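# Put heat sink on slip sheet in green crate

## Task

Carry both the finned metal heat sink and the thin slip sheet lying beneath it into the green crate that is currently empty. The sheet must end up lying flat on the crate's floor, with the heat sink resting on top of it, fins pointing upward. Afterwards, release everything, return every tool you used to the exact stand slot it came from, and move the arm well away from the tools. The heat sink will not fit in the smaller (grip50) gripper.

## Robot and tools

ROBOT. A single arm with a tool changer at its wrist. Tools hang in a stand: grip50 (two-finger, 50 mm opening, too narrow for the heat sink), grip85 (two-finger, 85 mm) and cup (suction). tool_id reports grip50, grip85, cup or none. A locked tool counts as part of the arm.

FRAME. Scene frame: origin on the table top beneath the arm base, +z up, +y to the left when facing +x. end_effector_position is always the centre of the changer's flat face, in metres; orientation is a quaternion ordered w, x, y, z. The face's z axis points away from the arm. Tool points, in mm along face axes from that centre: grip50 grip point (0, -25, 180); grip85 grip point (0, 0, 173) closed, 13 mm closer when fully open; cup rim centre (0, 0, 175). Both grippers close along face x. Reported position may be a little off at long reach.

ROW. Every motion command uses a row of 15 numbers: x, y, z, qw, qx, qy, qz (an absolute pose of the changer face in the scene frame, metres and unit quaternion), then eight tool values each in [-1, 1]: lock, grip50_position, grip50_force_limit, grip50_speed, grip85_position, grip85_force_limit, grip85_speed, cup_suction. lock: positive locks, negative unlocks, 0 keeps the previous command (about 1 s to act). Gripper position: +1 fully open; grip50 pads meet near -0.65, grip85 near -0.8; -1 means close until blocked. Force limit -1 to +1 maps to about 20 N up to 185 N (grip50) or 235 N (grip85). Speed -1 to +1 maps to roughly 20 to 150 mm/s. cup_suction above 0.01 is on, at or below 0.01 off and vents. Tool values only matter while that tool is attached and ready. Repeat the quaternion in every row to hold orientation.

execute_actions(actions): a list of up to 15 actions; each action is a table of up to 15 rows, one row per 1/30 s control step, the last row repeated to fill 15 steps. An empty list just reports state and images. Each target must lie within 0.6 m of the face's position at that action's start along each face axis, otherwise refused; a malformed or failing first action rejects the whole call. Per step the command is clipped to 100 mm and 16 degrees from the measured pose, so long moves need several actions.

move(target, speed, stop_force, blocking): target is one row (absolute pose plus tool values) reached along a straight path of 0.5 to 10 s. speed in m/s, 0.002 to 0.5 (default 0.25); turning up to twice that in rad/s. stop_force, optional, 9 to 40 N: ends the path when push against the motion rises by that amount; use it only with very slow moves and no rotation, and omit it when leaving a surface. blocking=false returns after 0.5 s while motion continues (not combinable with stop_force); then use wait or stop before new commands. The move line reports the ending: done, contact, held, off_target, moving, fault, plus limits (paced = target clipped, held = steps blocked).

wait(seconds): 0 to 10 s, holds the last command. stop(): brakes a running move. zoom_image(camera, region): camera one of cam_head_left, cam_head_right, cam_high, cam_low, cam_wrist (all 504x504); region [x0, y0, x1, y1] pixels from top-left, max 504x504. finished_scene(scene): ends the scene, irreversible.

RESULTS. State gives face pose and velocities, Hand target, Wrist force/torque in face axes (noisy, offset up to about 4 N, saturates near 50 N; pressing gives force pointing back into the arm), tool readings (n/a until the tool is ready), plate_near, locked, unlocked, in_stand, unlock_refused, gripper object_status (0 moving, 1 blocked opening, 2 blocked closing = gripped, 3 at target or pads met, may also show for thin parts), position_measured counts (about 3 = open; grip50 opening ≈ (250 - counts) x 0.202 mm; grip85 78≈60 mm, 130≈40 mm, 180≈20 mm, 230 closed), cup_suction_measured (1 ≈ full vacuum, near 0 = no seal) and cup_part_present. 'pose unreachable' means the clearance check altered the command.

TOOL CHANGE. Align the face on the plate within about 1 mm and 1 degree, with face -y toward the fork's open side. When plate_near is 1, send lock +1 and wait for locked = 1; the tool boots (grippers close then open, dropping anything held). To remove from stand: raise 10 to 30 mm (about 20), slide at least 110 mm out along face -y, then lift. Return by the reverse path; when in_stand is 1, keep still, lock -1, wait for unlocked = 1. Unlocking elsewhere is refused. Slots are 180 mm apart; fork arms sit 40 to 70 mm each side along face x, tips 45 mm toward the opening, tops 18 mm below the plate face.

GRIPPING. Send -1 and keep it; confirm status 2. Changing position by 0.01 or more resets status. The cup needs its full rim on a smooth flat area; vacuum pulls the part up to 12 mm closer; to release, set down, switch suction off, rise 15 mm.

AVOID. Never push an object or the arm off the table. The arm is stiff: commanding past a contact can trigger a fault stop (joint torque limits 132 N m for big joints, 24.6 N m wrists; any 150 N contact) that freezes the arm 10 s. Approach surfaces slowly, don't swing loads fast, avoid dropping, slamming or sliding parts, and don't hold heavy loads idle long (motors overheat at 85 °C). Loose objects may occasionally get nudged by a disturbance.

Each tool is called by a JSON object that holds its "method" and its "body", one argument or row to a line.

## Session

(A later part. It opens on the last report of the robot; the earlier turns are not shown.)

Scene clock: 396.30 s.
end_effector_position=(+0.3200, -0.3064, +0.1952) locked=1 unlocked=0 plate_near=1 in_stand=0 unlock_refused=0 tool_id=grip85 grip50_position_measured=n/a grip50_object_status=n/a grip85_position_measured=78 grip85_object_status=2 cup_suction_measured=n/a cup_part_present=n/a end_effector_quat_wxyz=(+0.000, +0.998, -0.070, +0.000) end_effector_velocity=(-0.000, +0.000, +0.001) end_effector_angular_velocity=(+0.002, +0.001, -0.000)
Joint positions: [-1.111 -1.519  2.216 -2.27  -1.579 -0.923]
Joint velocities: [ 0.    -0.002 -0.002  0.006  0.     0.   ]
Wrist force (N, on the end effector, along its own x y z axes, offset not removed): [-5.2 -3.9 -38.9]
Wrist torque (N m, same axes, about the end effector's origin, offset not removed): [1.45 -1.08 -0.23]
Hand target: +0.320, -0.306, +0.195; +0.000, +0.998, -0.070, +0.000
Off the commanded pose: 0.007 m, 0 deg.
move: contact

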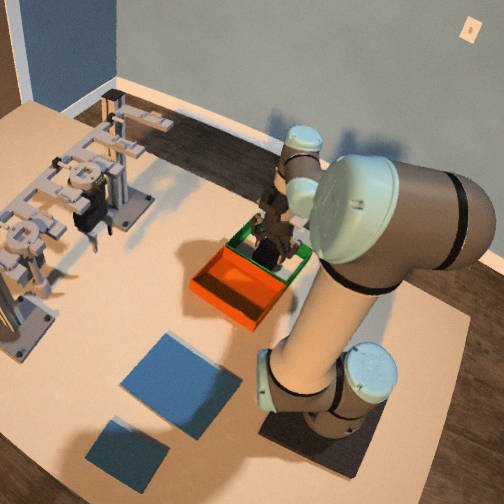

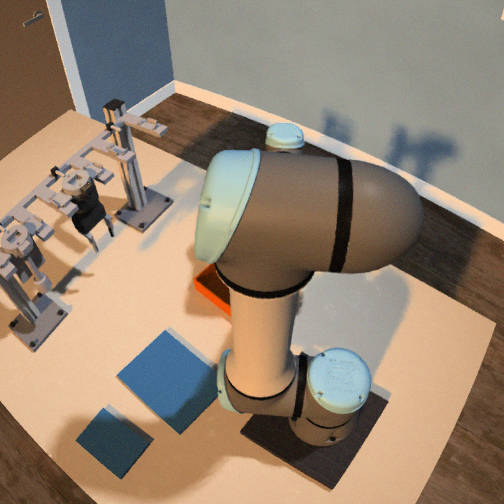

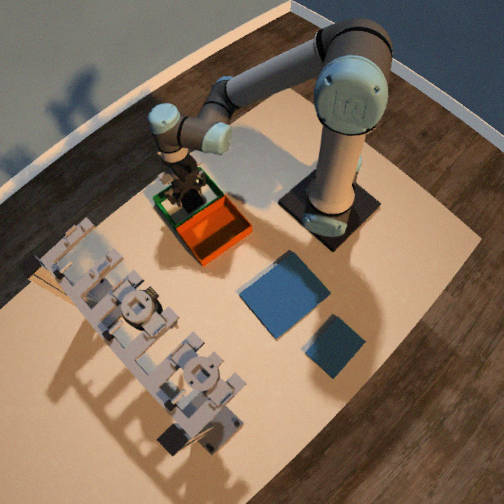

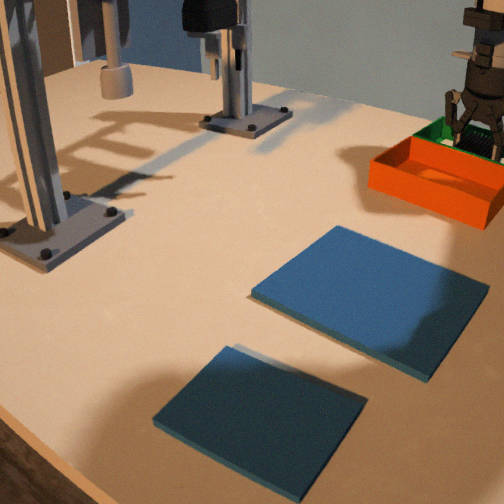

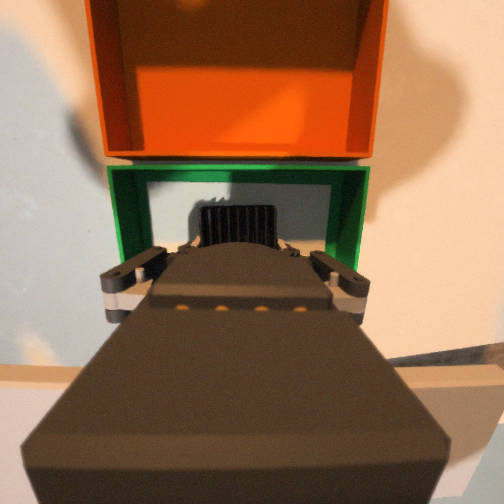

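{"method": "move", "body": {
  "target": [0.320,-0.3065,0.1957,0,0.9976,-0.0698,0,0,0,0,0,0.7,-0.3,-0.6,0],
  "speed": 0.01
}}

{"method": "move", "body": {
  "target": [0.320,-0.3065,0.27,0,0.9976,-0.0698,0,0,0,0,0,0.7,-0.3,-0.6,0],
  "speed": 0.08
}}

{"method": "move", "body": {
  "target": [0.47,-0.188,0.38,0,0.6935,0.7204,0,0,0,0,0,1,-0.3,0,0],
  "speed": 0.4
}}

{"method": "move", "body": {
  "target": [0.641,-0.181,0.38,0,0.6935,0.7204,0,0,0,0,0,1,-0.3,0,0],
  "speed": 0.1,
  "stop_force": 25
}}

{"method": "move", "body": {
  "target": [0.641,-0.181,0.3599,0,0.6935,0.7204,0,0,0,0,0,1,-0.3,0,0],
  "speed": 0.01,
  "stop_force": 25
}}

{"method": "execute_actions", "body": {
  "actions": [
    [[0.641,-0.181,0.3599,0,0.6935,0.7204,0,-1,0,0,0,1,-0.3,0,0]],
    [[0.641,-0.181,0.3599,0,0.6935,0.7204,0,-1,0,0,0,1,-0.3,0,0]],
    [[0.641,-0.181,0.3599,0,0.6935,0.7204,0,-1,0,0,0,1,-0.3,0,0]]
  ]
}}

Scene clock: 406.30 s.
end_effector_position=(+0.3200, -0.3065, +0.1957) locked=1 unlocked=0 plate_near=1 in_stand=0 unlock_refused=0 tool_id=grip85 grip50_position_measured=n/a grip50_object_status=n/a grip85_position_measured=41 grip85_object_status=3 cup_suction_measured=n/a cup_part_present=n/a end_effector_quat_wxyz=(-0.000, +0.998, -0.070, +0.000) end_effector_velocity=(-0.000, -0.000, +0.000) end_effector_angular_velocity=(-0.000, +0.000, -0.000)
Joint positions: [-1.111 -1.52   2.215 -2.268 -1.579 -0.923]
Joint velocities: [ 0. -0. -0.  0. -0.  0.]
Wrist force (N, on the end effector, along its own x y z axes, offset not removed): [-1.4 -1.6 -2.0]
Wrist torque (N m, same axes, about the end effector's origin, offset not removed): [0.03 0.17 -0.14]
Hand target: +0.320, -0.307, +0.196; +0.000, +0.998, -0.070, +0.000
Off the commanded pose: 0.000 m, 0 deg.
move: done

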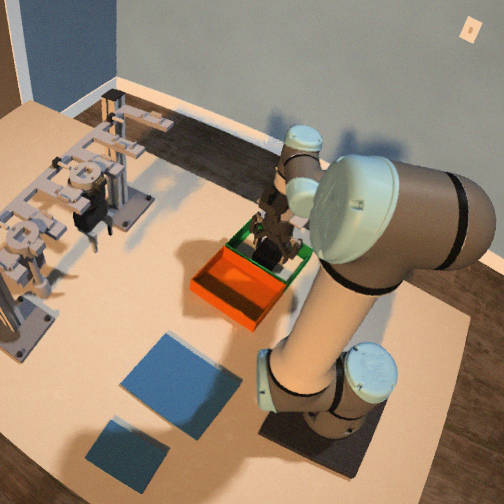

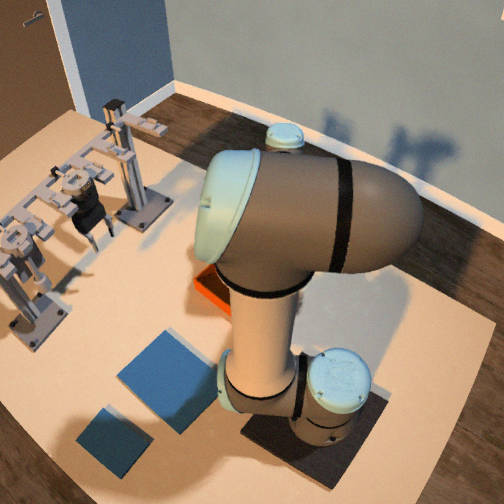

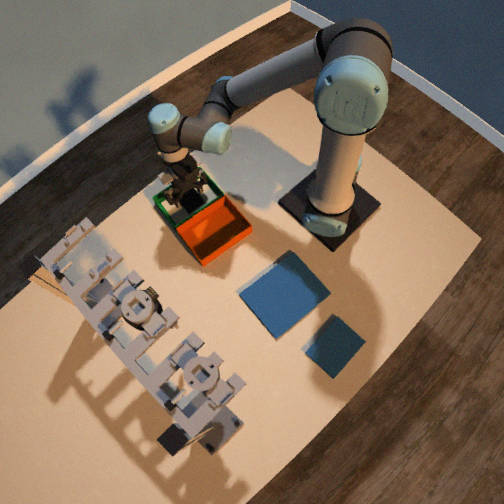

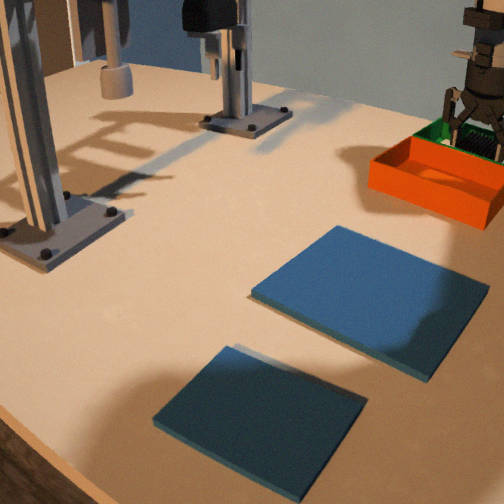

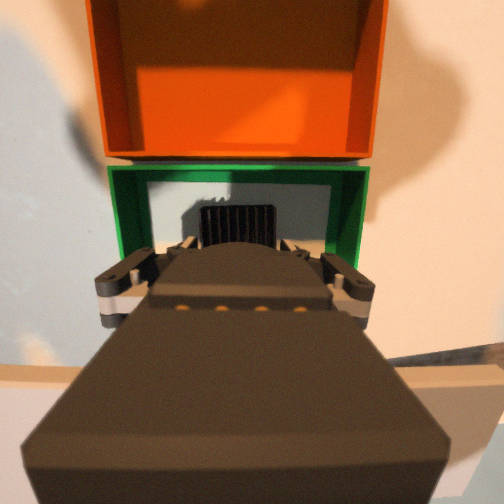

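Scene clock: 407.67 s.
end_effector_position=(+0.3201, -0.3066, +0.2698) locked=1 unlocked=0 plate_near=1 in_stand=0 unlock_refused=0 tool_id=grip85 grip50_position_measured=n/a grip50_object_status=n/a grip85_position_measured=41 grip85_object_status=3 cup_suction_measured=n/a cup_part_present=n/a end_effector_quat_wxyz=(+0.000, +0.998, -0.070, +0.000) end_effector_velocity=(-0.000, -0.000, +0.002) end_effector_angular_velocity=(-0.000, +0.001, -0.000)
Joint positions: [-1.109 -1.634  2.102 -2.041 -1.579 -0.921]
Joint velocities: [ 0.    -0.002 -0.003  0.006 -0.001  0.   ]
Wrist force (N, on the end effector, along its own x y z axes, offset not removed): [-0.1 -0.7 -3.2]
Wrist torque (N m, same axes, about the end effector's origin, offset not removed): [-0.13 0.04 -0.18]
Hand target: +0.320, -0.307, +0.270; +0.000, +0.998, -0.070, -0.000
Off the commanded pose: 0.000 m, 0 deg.
move: done

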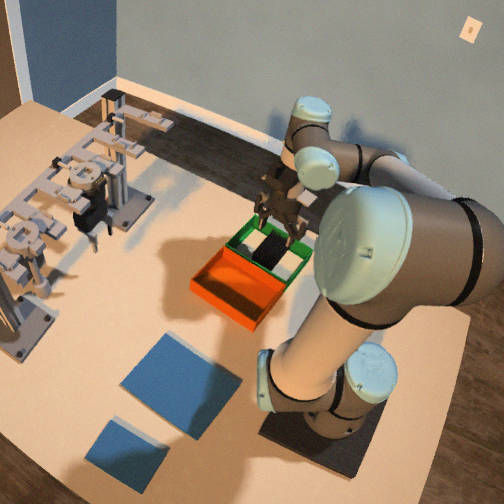

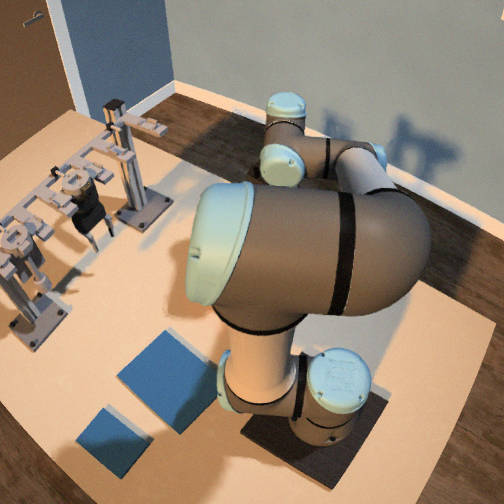

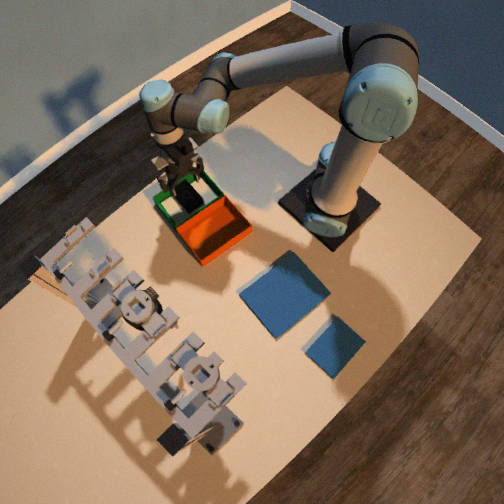

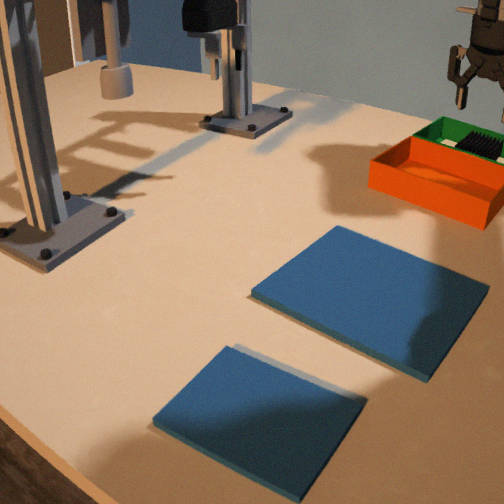

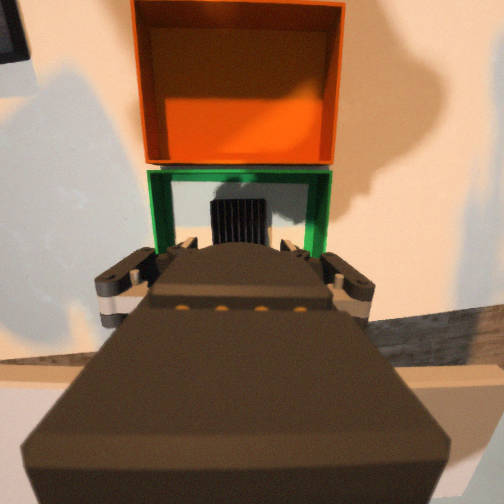

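Scene clock: 410.43 s.
end_effector_position=(+0.4701, -0.1884, +0.3798) locked=1 unlocked=0 plate_near=1 in_stand=0 unlock_refused=0 tool_id=grip85 grip50_position_measured=n/a grip50_object_status=n/a grip85_position_measured=3 grip85_object_status=3 cup_suction_measured=n/a cup_part_present=n/a end_effector_quat_wxyz=(+0.000, +0.694, +0.720, -0.000) end_effector_velocity=(+0.001, +0.000, +0.001) end_effector_angular_velocity=(+0.000, +0.001, +0.011)
Joint positions: [-0.686 -1.56   1.736 -1.746 -1.58  -2.246]
Joint velocities: [ 0.002  0.002 -0.004  0.003 -0.    -0.009]
Wrist force (N, on the end effector, along its own x y z axes, offset not removed): [-3.4 0.0 -1.6]
Wrist torque (N m, same axes, about the end effector's origin, offset not removed): [0.01 0.32 -0.34]
Hand target: +0.470, -0.188, +0.380; +0.000, +0.694, +0.720, -0.000
Off the commanded pose: 0.000 m, 0 deg.
move: done

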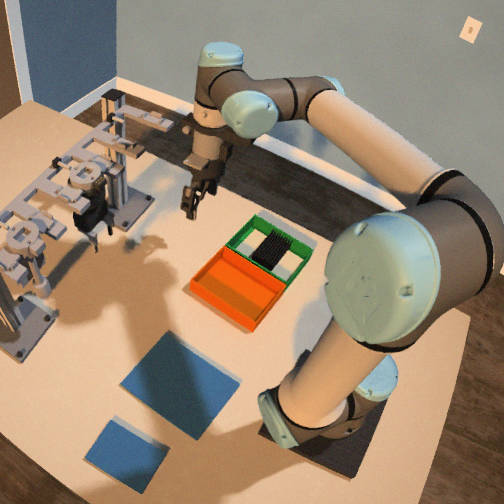

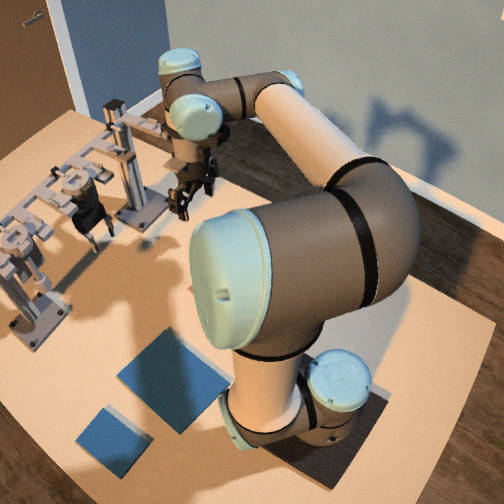

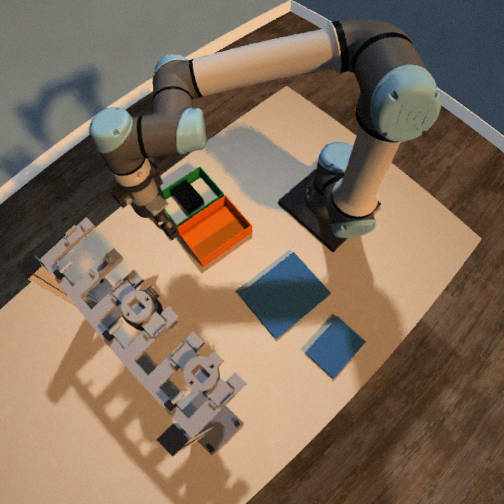

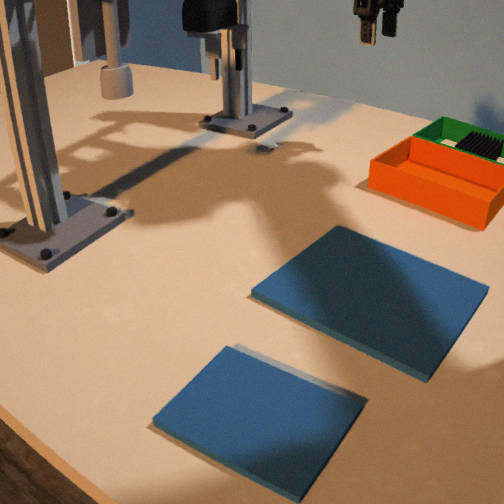

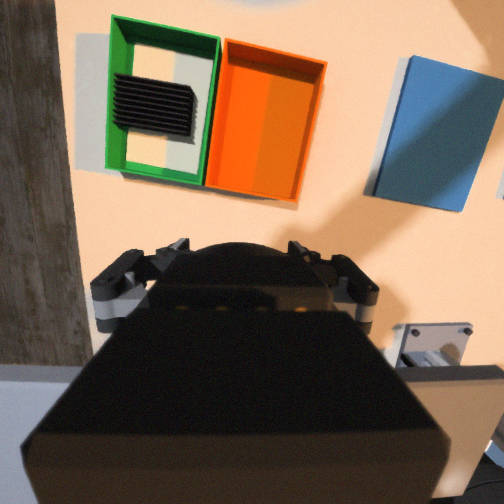

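Scene clock: 412.63 s.
end_effector_position=(+0.6409, -0.1811, +0.3799) locked=1 unlocked=0 plate_near=1 in_stand=0 unlock_refused=0 tool_id=grip85 grip50_position_measured=n/a grip50_object_status=n/a grip85_position_measured=3 grip85_object_status=3 cup_suction_measured=n/a cup_part_present=n/a end_effector_quat_wxyz=(+0.000, +0.694, +0.720, -0.000) end_effector_velocity=(+0.002, -0.000, +0.000) end_effector_angular_velocity=(-0.000, +0.000, -0.000)
Joint positions: [-0.518 -1.173  1.267 -1.662 -1.58  -2.079]
Joint velocities: [ 0.001  0.004 -0.007  0.003 -0.     0.001]
Wrist force (N, on the end effector, along its own x y z axes, offset not removed): [-0.5 -1.4 -4.1]
Wrist torque (N m, same axes, about the end effector's origin, offset not removed): [0.03 0.13 -0.15]
Hand target: +0.641, -0.181, +0.380; +0.000, +0.694, +0.720, -0.000
Off the commanded pose: 0.000 m, 0 deg.
move: done

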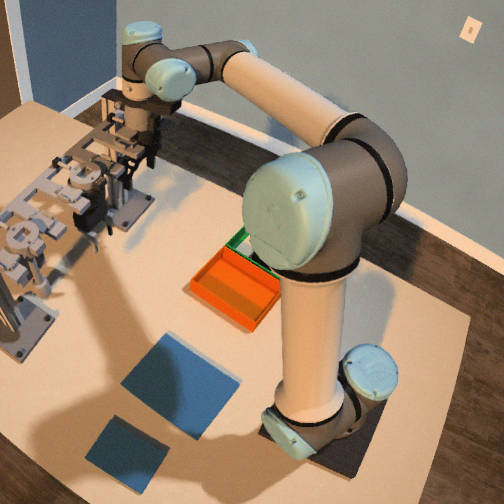

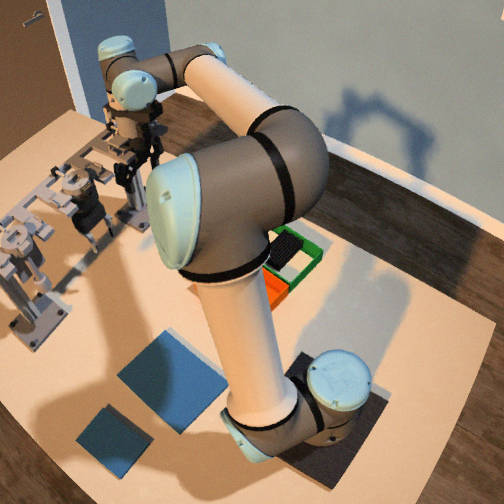

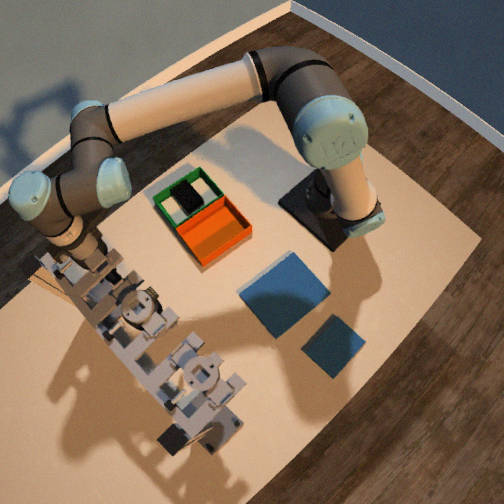

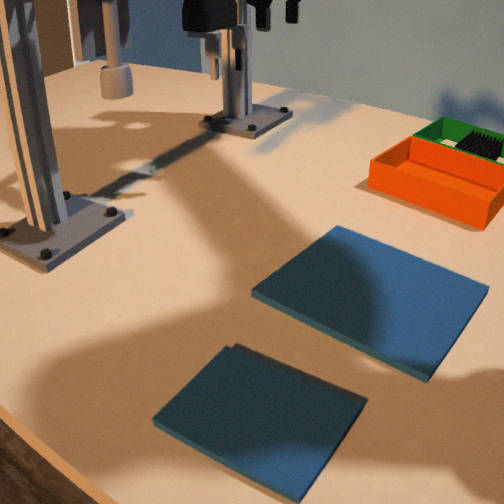

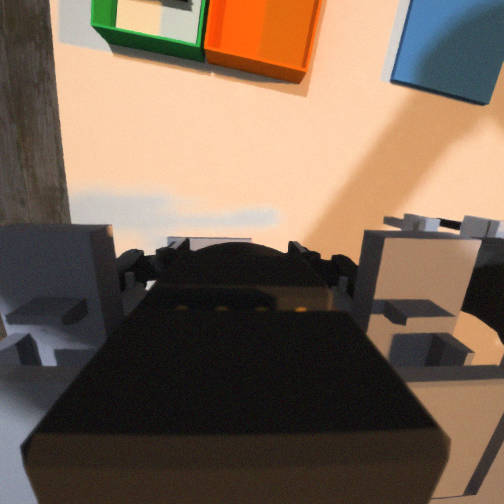

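Scene clock: 414.83 s.
end_effector_position=(+0.6410, -0.1810, +0.3601) locked=1 unlocked=0 plate_near=1 in_stand=1 unlock_refused=0 tool_id=grip85 grip50_position_measured=n/a grip50_object_status=n/a grip85_position_measured=3 grip85_object_status=3 cup_suction_measured=n/a cup_part_present=n/a end_effector_quat_wxyz=(-0.000, +0.694, +0.720, -0.000) end_effector_velocity=(+0.000, +0.000, -0.002) end_effector_angular_velocity=(+0.001, -0.000, +0.000)
Joint positions: [-0.518 -1.168  1.309 -1.71  -1.579 -2.079]
Joint velocities: [-0.     0.001  0.004 -0.005  0.001 -0.   ]
Wrist force (N, on the end effector, along its own x y z axes, offset not removed): [1.1 1.0 -1.3]
Wrist torque (N m, same axes, about the end effector's origin, offset not removed): [0.02 -0.05 -0.21]
Hand target: +0.641, -0.181, +0.360; -0.000, +0.694, +0.720, -0.000
Off the commanded pose: 0.000 m, 0 deg.
move: done

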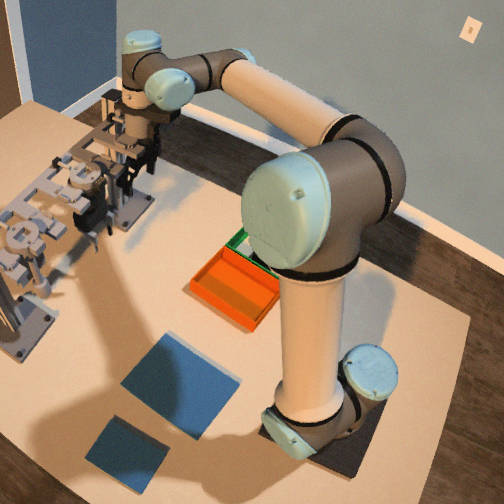

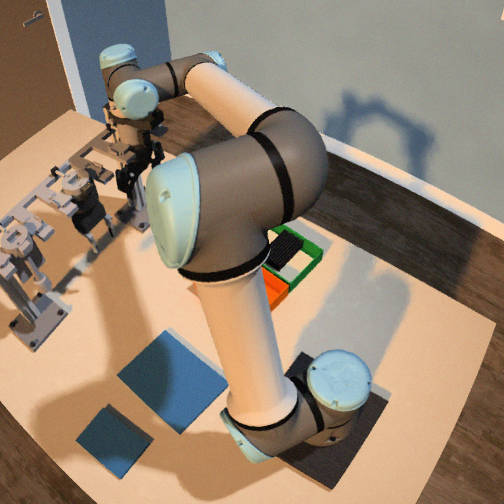

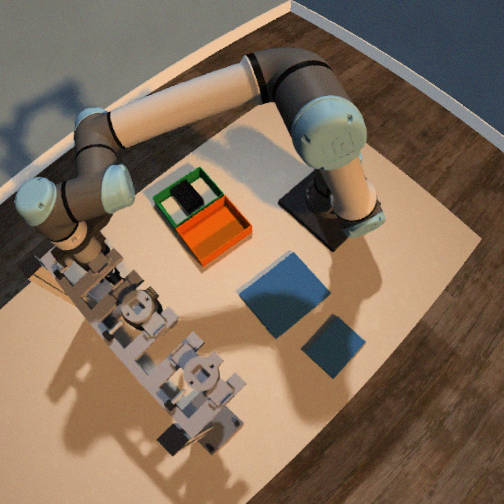

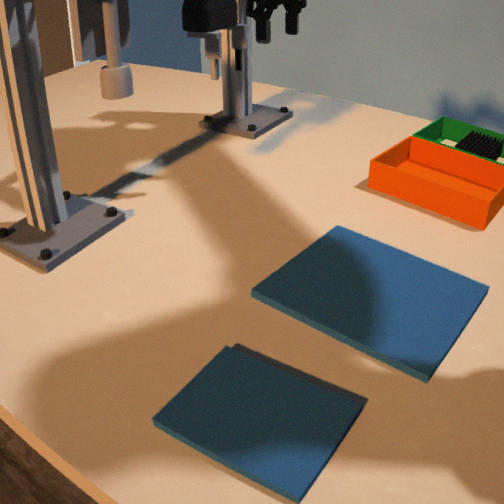

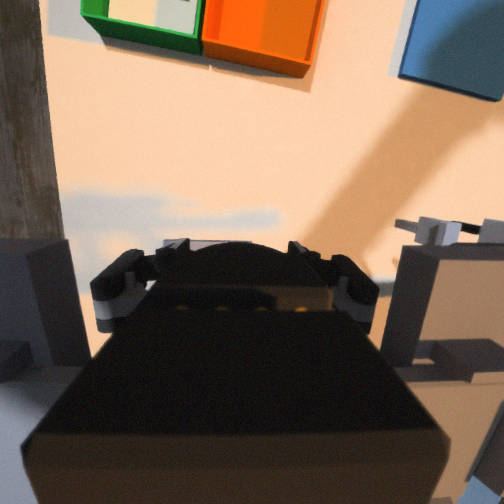

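Scene clock: 416.33 s.
end_effector_position=(+0.6410, -0.1810, +0.3599) locked=0 unlocked=1 plate_near=1 in_stand=1 unlock_refused=0 tool_id=none grip50_position_measured=n/a grip50_object_status=n/a grip85_position_measured=n/a grip85_object_status=n/a cup_suction_measured=n/a cup_part_present=n/a end_effector_quat_wxyz=(-0.000, +0.694, +0.720, +0.000) end_effector_velocity=(-0.000, +0.000, +0.000) end_effector_angular_velocity=(+0.000, +0.000, +0.001)
Joint positions: [-0.518 -1.167  1.31  -1.71  -1.579 -2.079]
Joint velocities: [ 0.    -0.     0.     0.     0.    -0.001]
Wrist force (N, on the end effector, along its own x y z axes, offset not removed): [-1.0 1.2 -4.0]
Wrist torque (N m, same axes, about the end effector's origin, offset not removed): [0.16 0.18 -0.12]
Hand target: +0.641, -0.181, +0.360; +0.000, +0.694, +0.720, +0.000
Off the commanded pose: 0.000 m, 0 deg.

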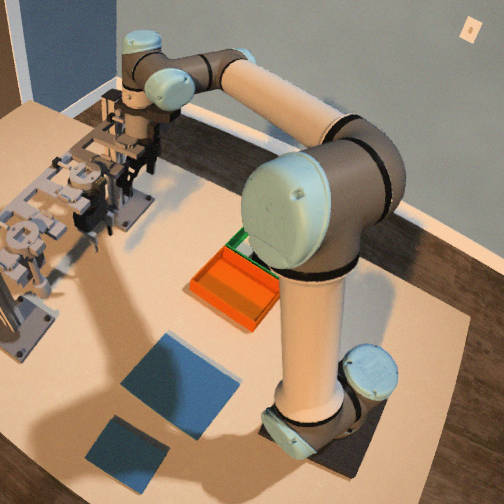

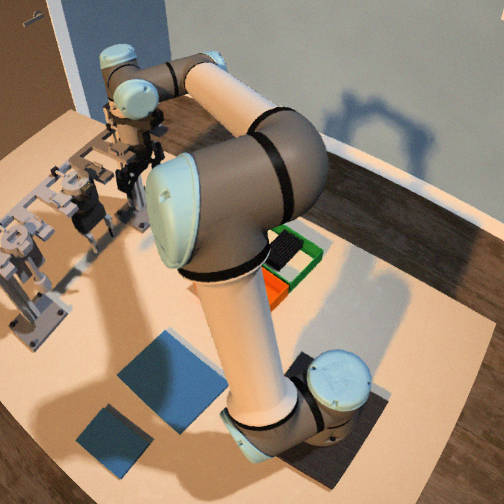

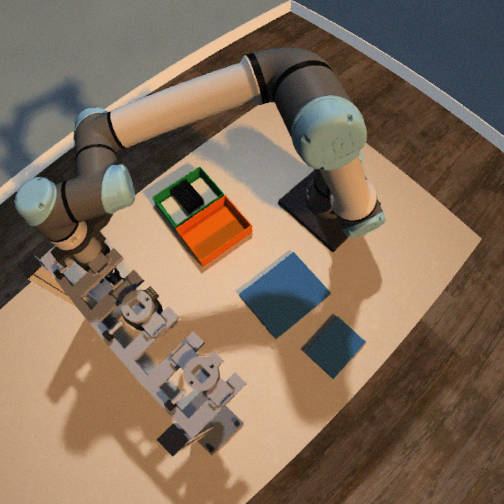

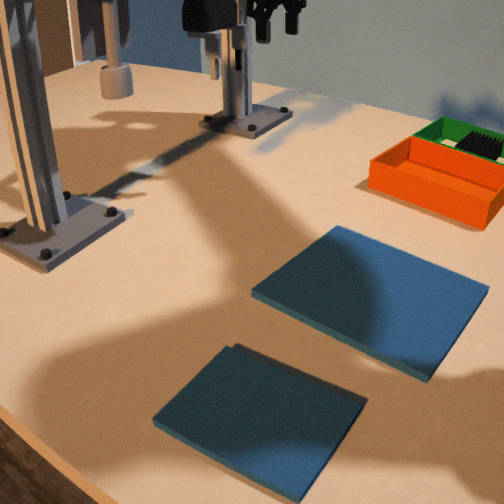

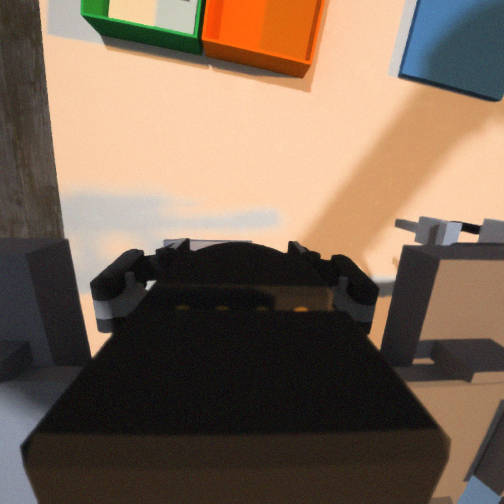

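{"method": "move", "body": {
  "target": [0.641,-0.181,0.395,0,0.6935,0.7204,0,0,0,0,0,1,-0.3,0,0],
  "speed": 0.04
}}

{"method": "move", "body": {
  "target": [0.40,-0.318,0.40,0,0.7547,0.6561,0,0,0,0,0,1,-0.3,0,0],
  "speed": 0.25
}}

{"method": "zoom_image", "body": {
  "camera": "cam_wrist",
  "region": [120,60,370,310]
}}

Scene clock: 427.70 s.
end_effector_position=(+0.6411, -0.1810, +0.3948) locked=0 unlocked=1 plate_near=0 in_stand=0 unlock_refused=0 tool_id=none grip50_position_measured=n/a grip50_object_status=n/a grip85_position_measured=n/a grip85_object_status=n/a cup_suction_measured=n/a cup_part_present=n/a end_effector_quat_wxyz=(+0.000, +0.694, +0.720, +0.000) end_effector_velocity=(+0.000, -0.000, +0.002) end_effector_angular_velocity=(-0.000, +0.000, +0.000)
Joint positions: [-0.518 -1.175  1.232 -1.624 -1.579 -2.079]
Joint velocities: [ 0.    -0.    -0.005  0.005 -0.    -0.   ]
Wrist force (N, on the end effector, along its own x y z axes, offset not removed): [0.8 0.1 -3.0]
Wrist torque (N m, same axes, about the end effector's origin, offset not removed): [-0.03 0.01 -0.31]
Hand target: +0.641, -0.181, +0.395; +0.000, +0.694, +0.720, +0.000
Off the commanded pose: 0.000 m, 0 deg.
move: done

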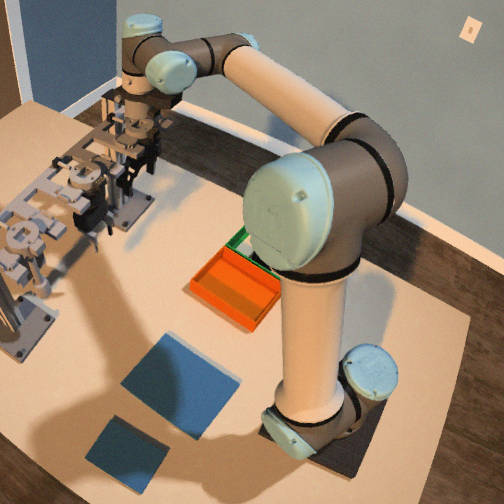

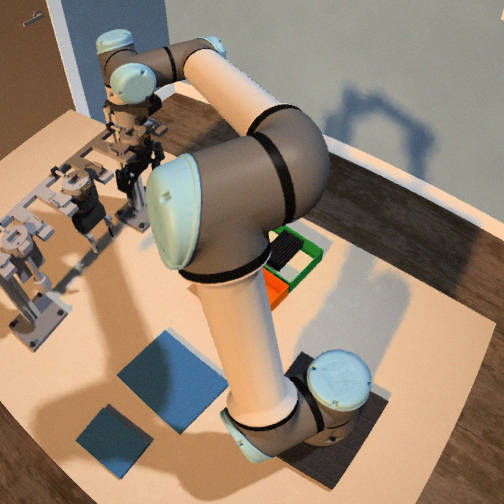

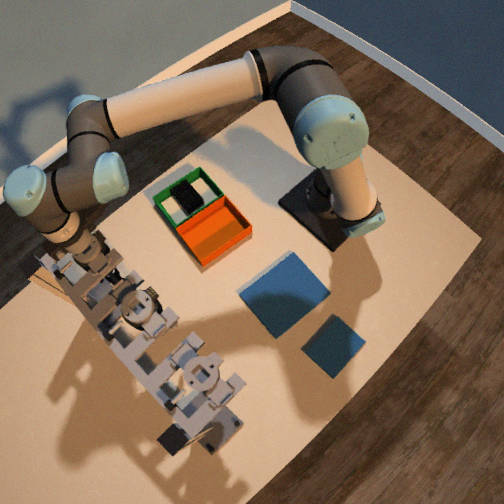

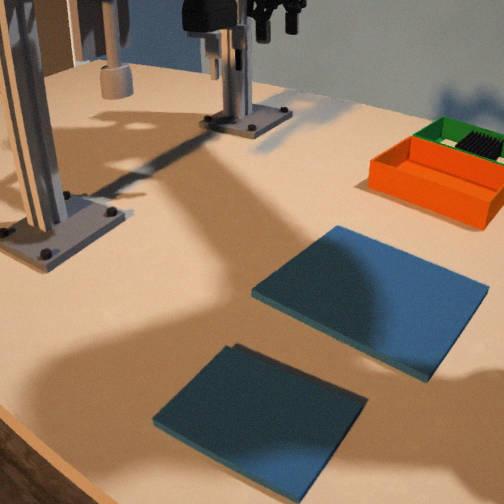

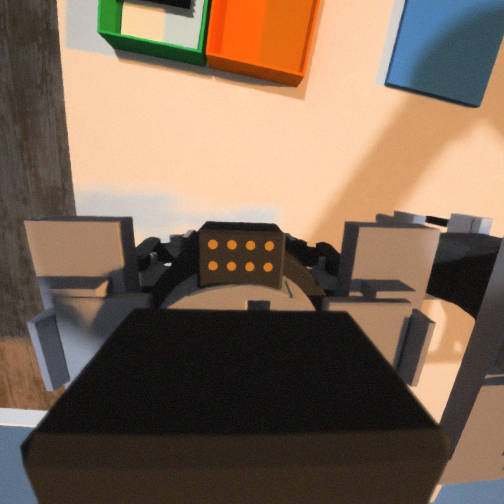

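Scene clock: 429.43 s.
end_effector_position=(+0.4001, -0.3178, +0.4001) locked=0 unlocked=1 plate_near=0 in_stand=0 unlock_refused=0 tool_id=none grip50_position_measured=n/a grip50_object_status=n/a grip85_position_measured=n/a grip85_object_status=n/a cup_suction_measured=n/a cup_part_present=n/a end_effector_quat_wxyz=(-0.000, +0.755, +0.656, +0.000) end_effector_velocity=(-0.002, -0.001, -0.000) end_effector_angular_velocity=(+0.000, -0.000, -0.000)
Joint positions: [-0.974 -1.56   1.681 -1.693 -1.579 -2.357]
Joint velocities: [-0.004 -0.002  0.002 -0.     0.    -0.003]
Wrist force (N, on the end effector, along its own x y z axes, offset not removed): [0.6 -0.2 -1.4]
Wrist torque (N m, same axes, about the end effector's origin, offset not removed): [0.11 0.09 -0.39]
Hand target: +0.400, -0.318, +0.400; -0.000, +0.755, +0.656, +0.000
Off the commanded pose: 0.000 m, 0 deg.
move: done

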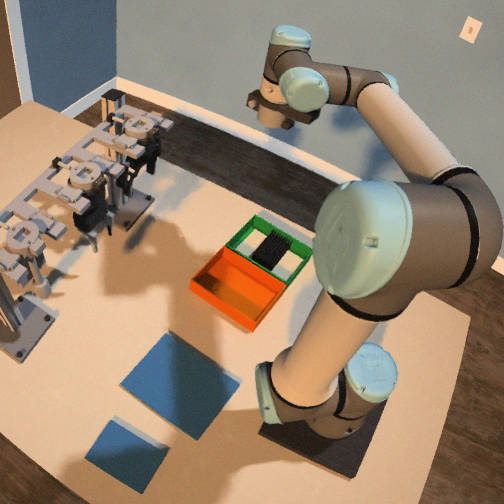

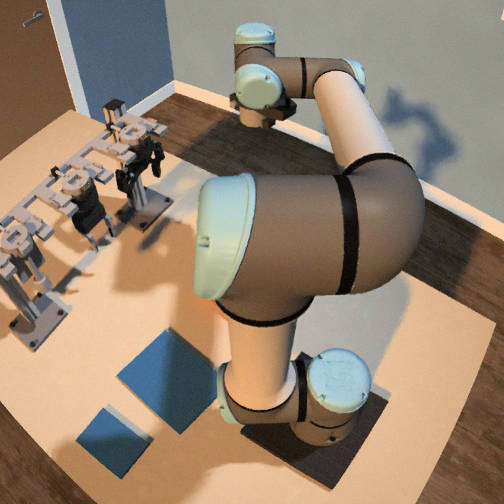

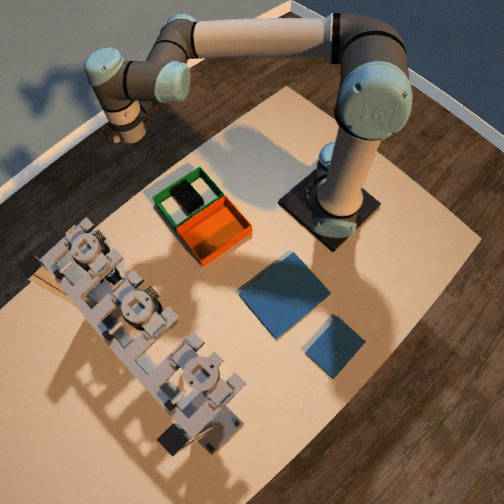

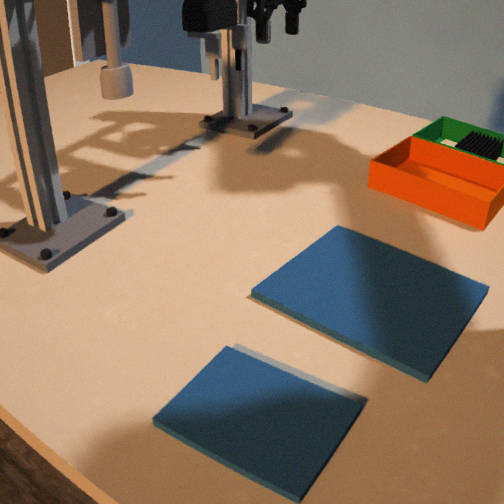

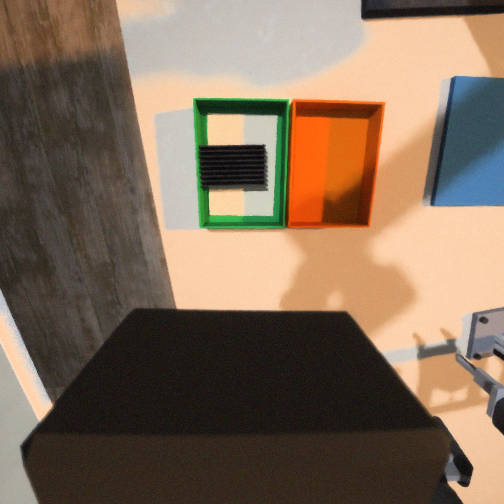

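Region (120, 60, 370, 310) of cam_wrist's 504x504 image, scaled by 2.016, with more detail than that image has.

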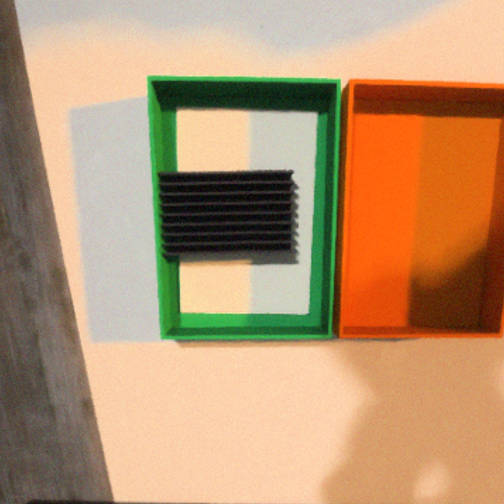

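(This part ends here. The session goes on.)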